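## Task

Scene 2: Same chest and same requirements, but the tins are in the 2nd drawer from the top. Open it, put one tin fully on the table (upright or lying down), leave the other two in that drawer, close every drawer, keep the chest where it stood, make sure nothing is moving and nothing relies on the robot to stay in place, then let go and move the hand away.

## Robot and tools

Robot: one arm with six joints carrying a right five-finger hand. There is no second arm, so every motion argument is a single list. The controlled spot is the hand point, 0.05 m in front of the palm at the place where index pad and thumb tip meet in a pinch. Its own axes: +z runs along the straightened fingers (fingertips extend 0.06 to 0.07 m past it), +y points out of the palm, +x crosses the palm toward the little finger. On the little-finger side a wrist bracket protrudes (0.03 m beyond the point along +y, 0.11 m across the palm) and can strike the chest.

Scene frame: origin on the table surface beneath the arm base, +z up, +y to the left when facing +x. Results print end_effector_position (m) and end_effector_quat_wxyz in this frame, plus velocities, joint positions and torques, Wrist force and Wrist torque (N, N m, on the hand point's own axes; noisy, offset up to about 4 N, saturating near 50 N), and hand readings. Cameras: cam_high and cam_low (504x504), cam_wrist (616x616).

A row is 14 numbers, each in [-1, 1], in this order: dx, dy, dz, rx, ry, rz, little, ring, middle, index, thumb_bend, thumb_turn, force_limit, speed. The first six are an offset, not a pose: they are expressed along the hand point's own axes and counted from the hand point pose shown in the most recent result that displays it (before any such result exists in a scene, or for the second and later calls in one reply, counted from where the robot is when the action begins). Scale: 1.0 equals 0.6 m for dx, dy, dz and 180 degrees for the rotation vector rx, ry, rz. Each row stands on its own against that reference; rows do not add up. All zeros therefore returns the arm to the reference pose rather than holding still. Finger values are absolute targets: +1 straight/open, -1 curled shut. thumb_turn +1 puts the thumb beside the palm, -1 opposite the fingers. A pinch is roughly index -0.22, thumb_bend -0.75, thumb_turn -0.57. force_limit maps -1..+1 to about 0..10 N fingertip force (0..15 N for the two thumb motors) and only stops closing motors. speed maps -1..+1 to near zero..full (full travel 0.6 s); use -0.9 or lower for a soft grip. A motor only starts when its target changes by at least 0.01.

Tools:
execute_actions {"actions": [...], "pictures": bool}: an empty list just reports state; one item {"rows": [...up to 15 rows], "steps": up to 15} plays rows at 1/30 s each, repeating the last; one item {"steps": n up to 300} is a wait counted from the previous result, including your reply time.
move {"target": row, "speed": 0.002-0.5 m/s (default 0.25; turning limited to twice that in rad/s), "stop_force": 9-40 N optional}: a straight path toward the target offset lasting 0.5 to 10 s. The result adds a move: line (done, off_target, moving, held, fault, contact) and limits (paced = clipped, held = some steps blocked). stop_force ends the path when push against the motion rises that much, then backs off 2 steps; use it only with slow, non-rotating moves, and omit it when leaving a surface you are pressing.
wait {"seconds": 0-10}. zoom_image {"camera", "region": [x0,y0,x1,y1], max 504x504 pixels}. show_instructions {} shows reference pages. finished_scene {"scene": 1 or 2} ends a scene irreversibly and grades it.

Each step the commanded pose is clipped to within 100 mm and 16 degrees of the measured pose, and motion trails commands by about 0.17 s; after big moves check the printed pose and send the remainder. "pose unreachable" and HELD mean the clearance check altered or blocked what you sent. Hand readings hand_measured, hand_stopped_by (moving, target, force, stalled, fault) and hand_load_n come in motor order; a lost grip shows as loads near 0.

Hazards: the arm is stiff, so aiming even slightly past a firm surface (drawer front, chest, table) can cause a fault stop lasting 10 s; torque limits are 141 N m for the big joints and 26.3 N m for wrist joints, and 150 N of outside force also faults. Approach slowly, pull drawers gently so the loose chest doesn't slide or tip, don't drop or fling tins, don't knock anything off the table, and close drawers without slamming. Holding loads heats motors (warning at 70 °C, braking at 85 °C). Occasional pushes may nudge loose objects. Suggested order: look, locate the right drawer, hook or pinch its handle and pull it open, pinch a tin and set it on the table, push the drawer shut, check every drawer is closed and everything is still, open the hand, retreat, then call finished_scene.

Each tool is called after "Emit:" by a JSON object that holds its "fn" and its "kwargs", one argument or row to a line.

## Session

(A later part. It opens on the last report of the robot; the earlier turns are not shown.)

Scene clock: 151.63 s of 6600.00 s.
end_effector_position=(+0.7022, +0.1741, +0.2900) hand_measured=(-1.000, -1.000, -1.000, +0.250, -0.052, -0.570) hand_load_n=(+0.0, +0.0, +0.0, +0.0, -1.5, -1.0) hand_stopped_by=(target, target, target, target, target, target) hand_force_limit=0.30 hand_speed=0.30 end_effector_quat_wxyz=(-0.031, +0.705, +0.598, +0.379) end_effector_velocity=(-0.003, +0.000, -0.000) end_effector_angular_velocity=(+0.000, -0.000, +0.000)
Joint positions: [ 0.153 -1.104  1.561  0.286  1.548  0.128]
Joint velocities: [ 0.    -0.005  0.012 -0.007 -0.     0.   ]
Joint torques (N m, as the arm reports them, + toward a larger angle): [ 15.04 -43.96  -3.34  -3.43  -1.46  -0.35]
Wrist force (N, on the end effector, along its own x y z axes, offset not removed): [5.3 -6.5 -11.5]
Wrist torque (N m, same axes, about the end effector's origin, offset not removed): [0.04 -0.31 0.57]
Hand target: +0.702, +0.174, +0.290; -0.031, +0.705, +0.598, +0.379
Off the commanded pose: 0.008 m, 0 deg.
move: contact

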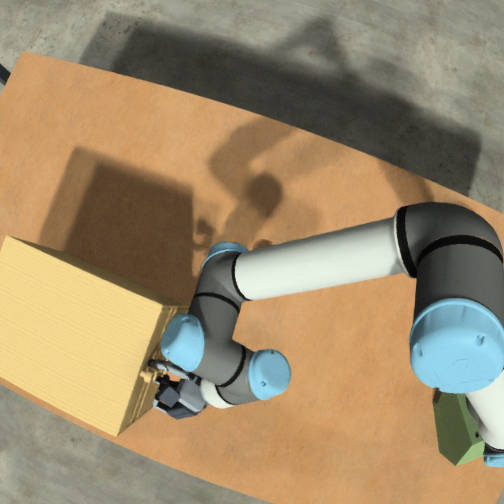

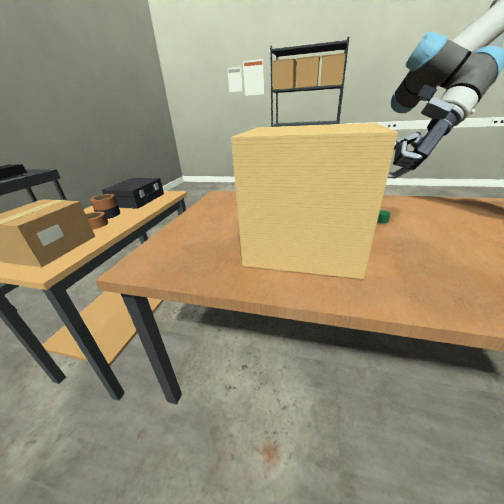

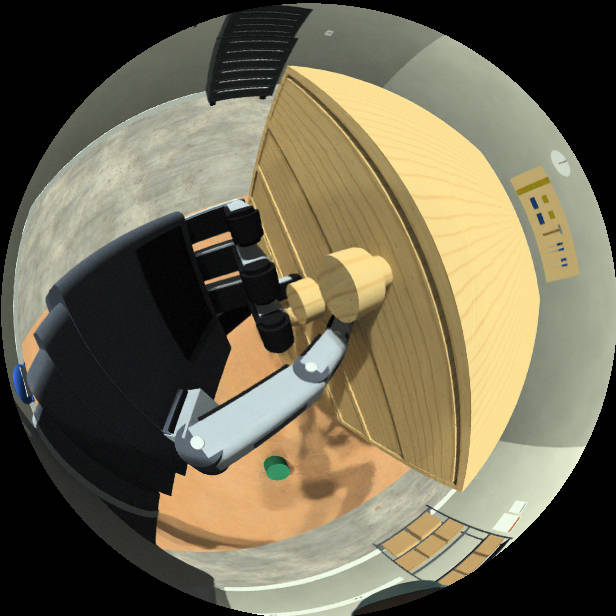

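Emit:
{"fn": "move", "kwargs": {
  "target": [0,-0.26,-0.15,0,0,0, -1,-1,-1,0.25,-0.05,-0.57,0.3,0.3],
  "speed": 0.15
}}

Emit:
{"fn": "zoom_image", "kwargs": {
  "camera": "cam_wrist",
  "region": [270, 60, 570, 460]
}}

Emit:
{"fn": "zoom_image", "kwargs": {
  "camera": "cam_high",
  "region": [90, 280, 250, 450]
}}

Emit:
{"fn": "zoom_image", "kwargs": {
  "camera": "cam_low",
  "region": [340, 110, 440, 230]
}}

Scene clock: 155.70 s of 6600.00 s.
end_effector_position=(+0.5224, +0.1737, +0.2898) hand_measured=(-1.000, -1.000, -1.000, +0.250, -0.050, -0.570) hand_load_n=(+0.0, +0.0, +0.0, +0.0, +0.0, +0.0) hand_stopped_by=(target, target, target, target, target, target) hand_force_limit=0.30 hand_speed=0.30 end_effector_quat_wxyz=(-0.031, +0.705, +0.598, +0.379) end_effector_velocity=(-0.002, -0.000, -0.000) end_effector_angular_velocity=(-0.001, -0.000, +0.000)
Joint positions: [ 0.211 -1.36   2.092  0.011  1.591  0.168]
Joint velocities: [ 0.    -0.003  0.006 -0.003  0.001 -0.   ]
Joint torques (N m, as the arm reports them, + toward a larger angle): [ 27.81 -33.7    4.    -1.12   1.85   1.59]
Wrist force (N, on the end effector, along its own x y z axes, offset not removed): [2.9 -0.1 1.0]
Wrist torque (N m, same axes, about the end effector's origin, offset not removed): [-0.15 -0.32 0.34]
Hand target: +0.522, +0.174, +0.290; -0.031, +0.705, +0.598, +0.379
Off the commanded pose: 0.000 m, 0 deg.
move: done

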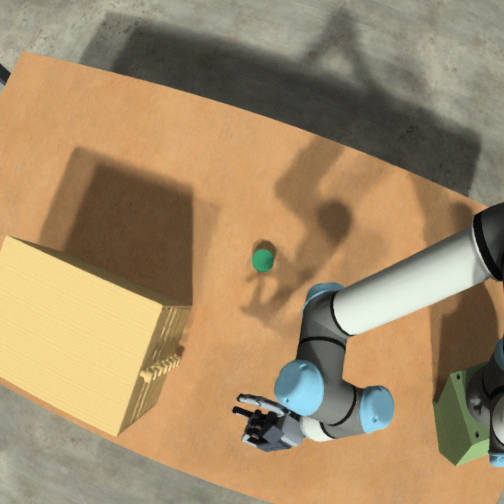

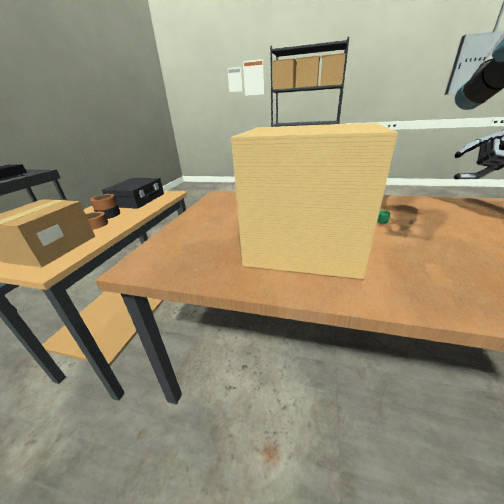

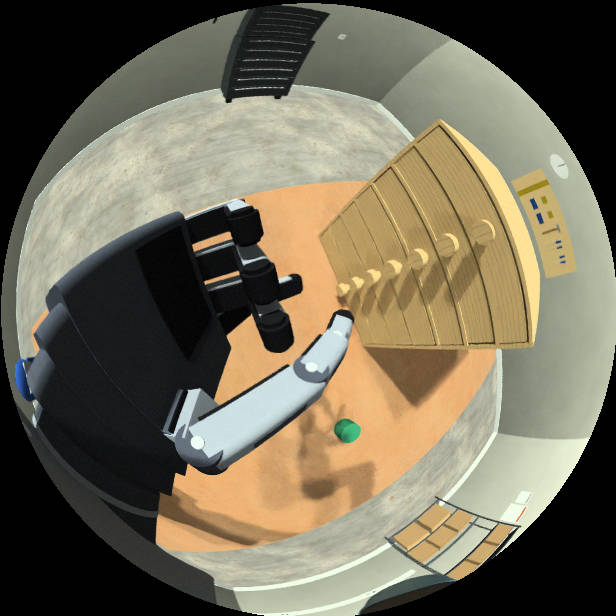

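Region (270, 60, 570, 460) of cam_wrist's 616x616 image, scaled by 1.260, with more detail than that image has; it fills the left 378 columns of this view, and the rest is white.

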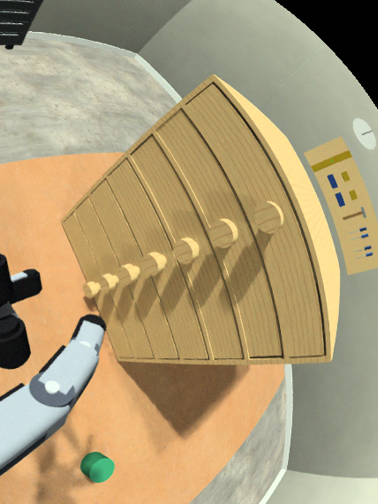

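Region (90, 280, 250, 450) of cam_high's 504x504 image, scaled by 2.965, with more detail than that image has; it fills the left 474 columns of this view, and the rest is white.

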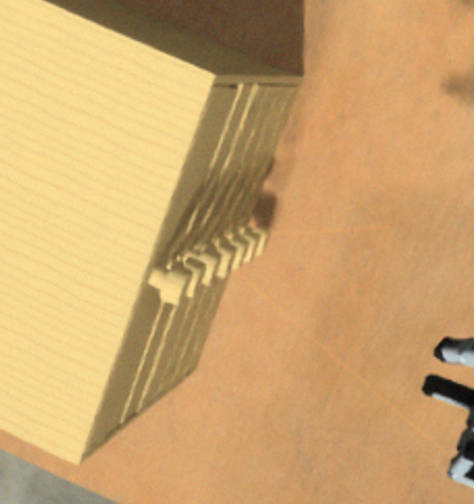

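Region (340, 110, 440, 230) of cam_low's 504x504 image, scaled by 4.200, with more detail than that image has.

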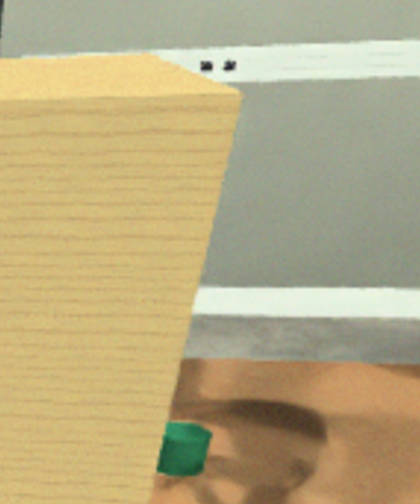

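Emit:
{"fn": "zoom_image", "kwargs": {
  "camera": "cam_wrist",
  "region": [380, 115, 480, 215]
}}

Emit:
{"fn": "zoom_image", "kwargs": {
  "camera": "cam_wrist",
  "region": [440, 270, 540, 370]
}}

Region (380, 115, 480, 215) of cam_wrist's 616x616 image, scaled by 5.040, with more detail than that image has.

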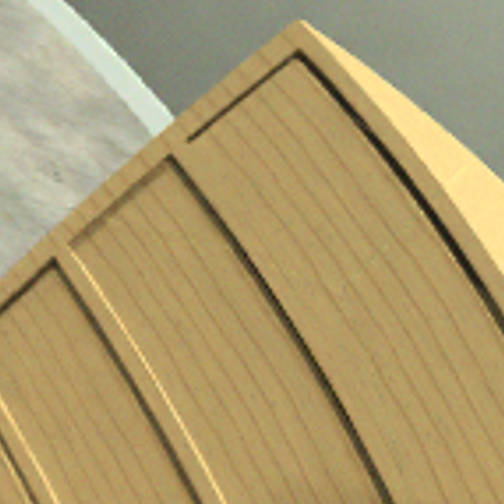

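Region (440, 270, 540, 370) of cam_wrist's 616x616 image, scaled by 5.040, with more detail than that image has.

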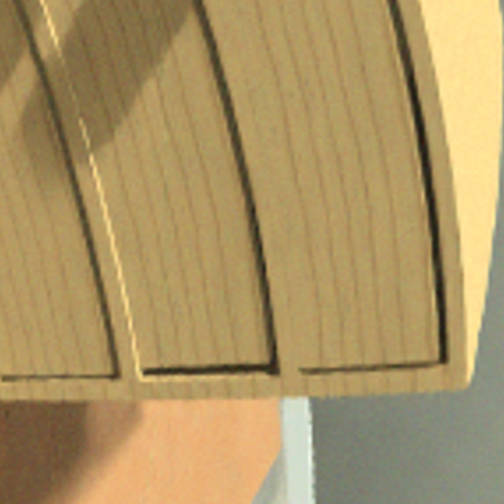

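Emit:
{"fn": "finished_scene", "kwargs": {
  "scene": 2
}}

The scene is finished: the task was done.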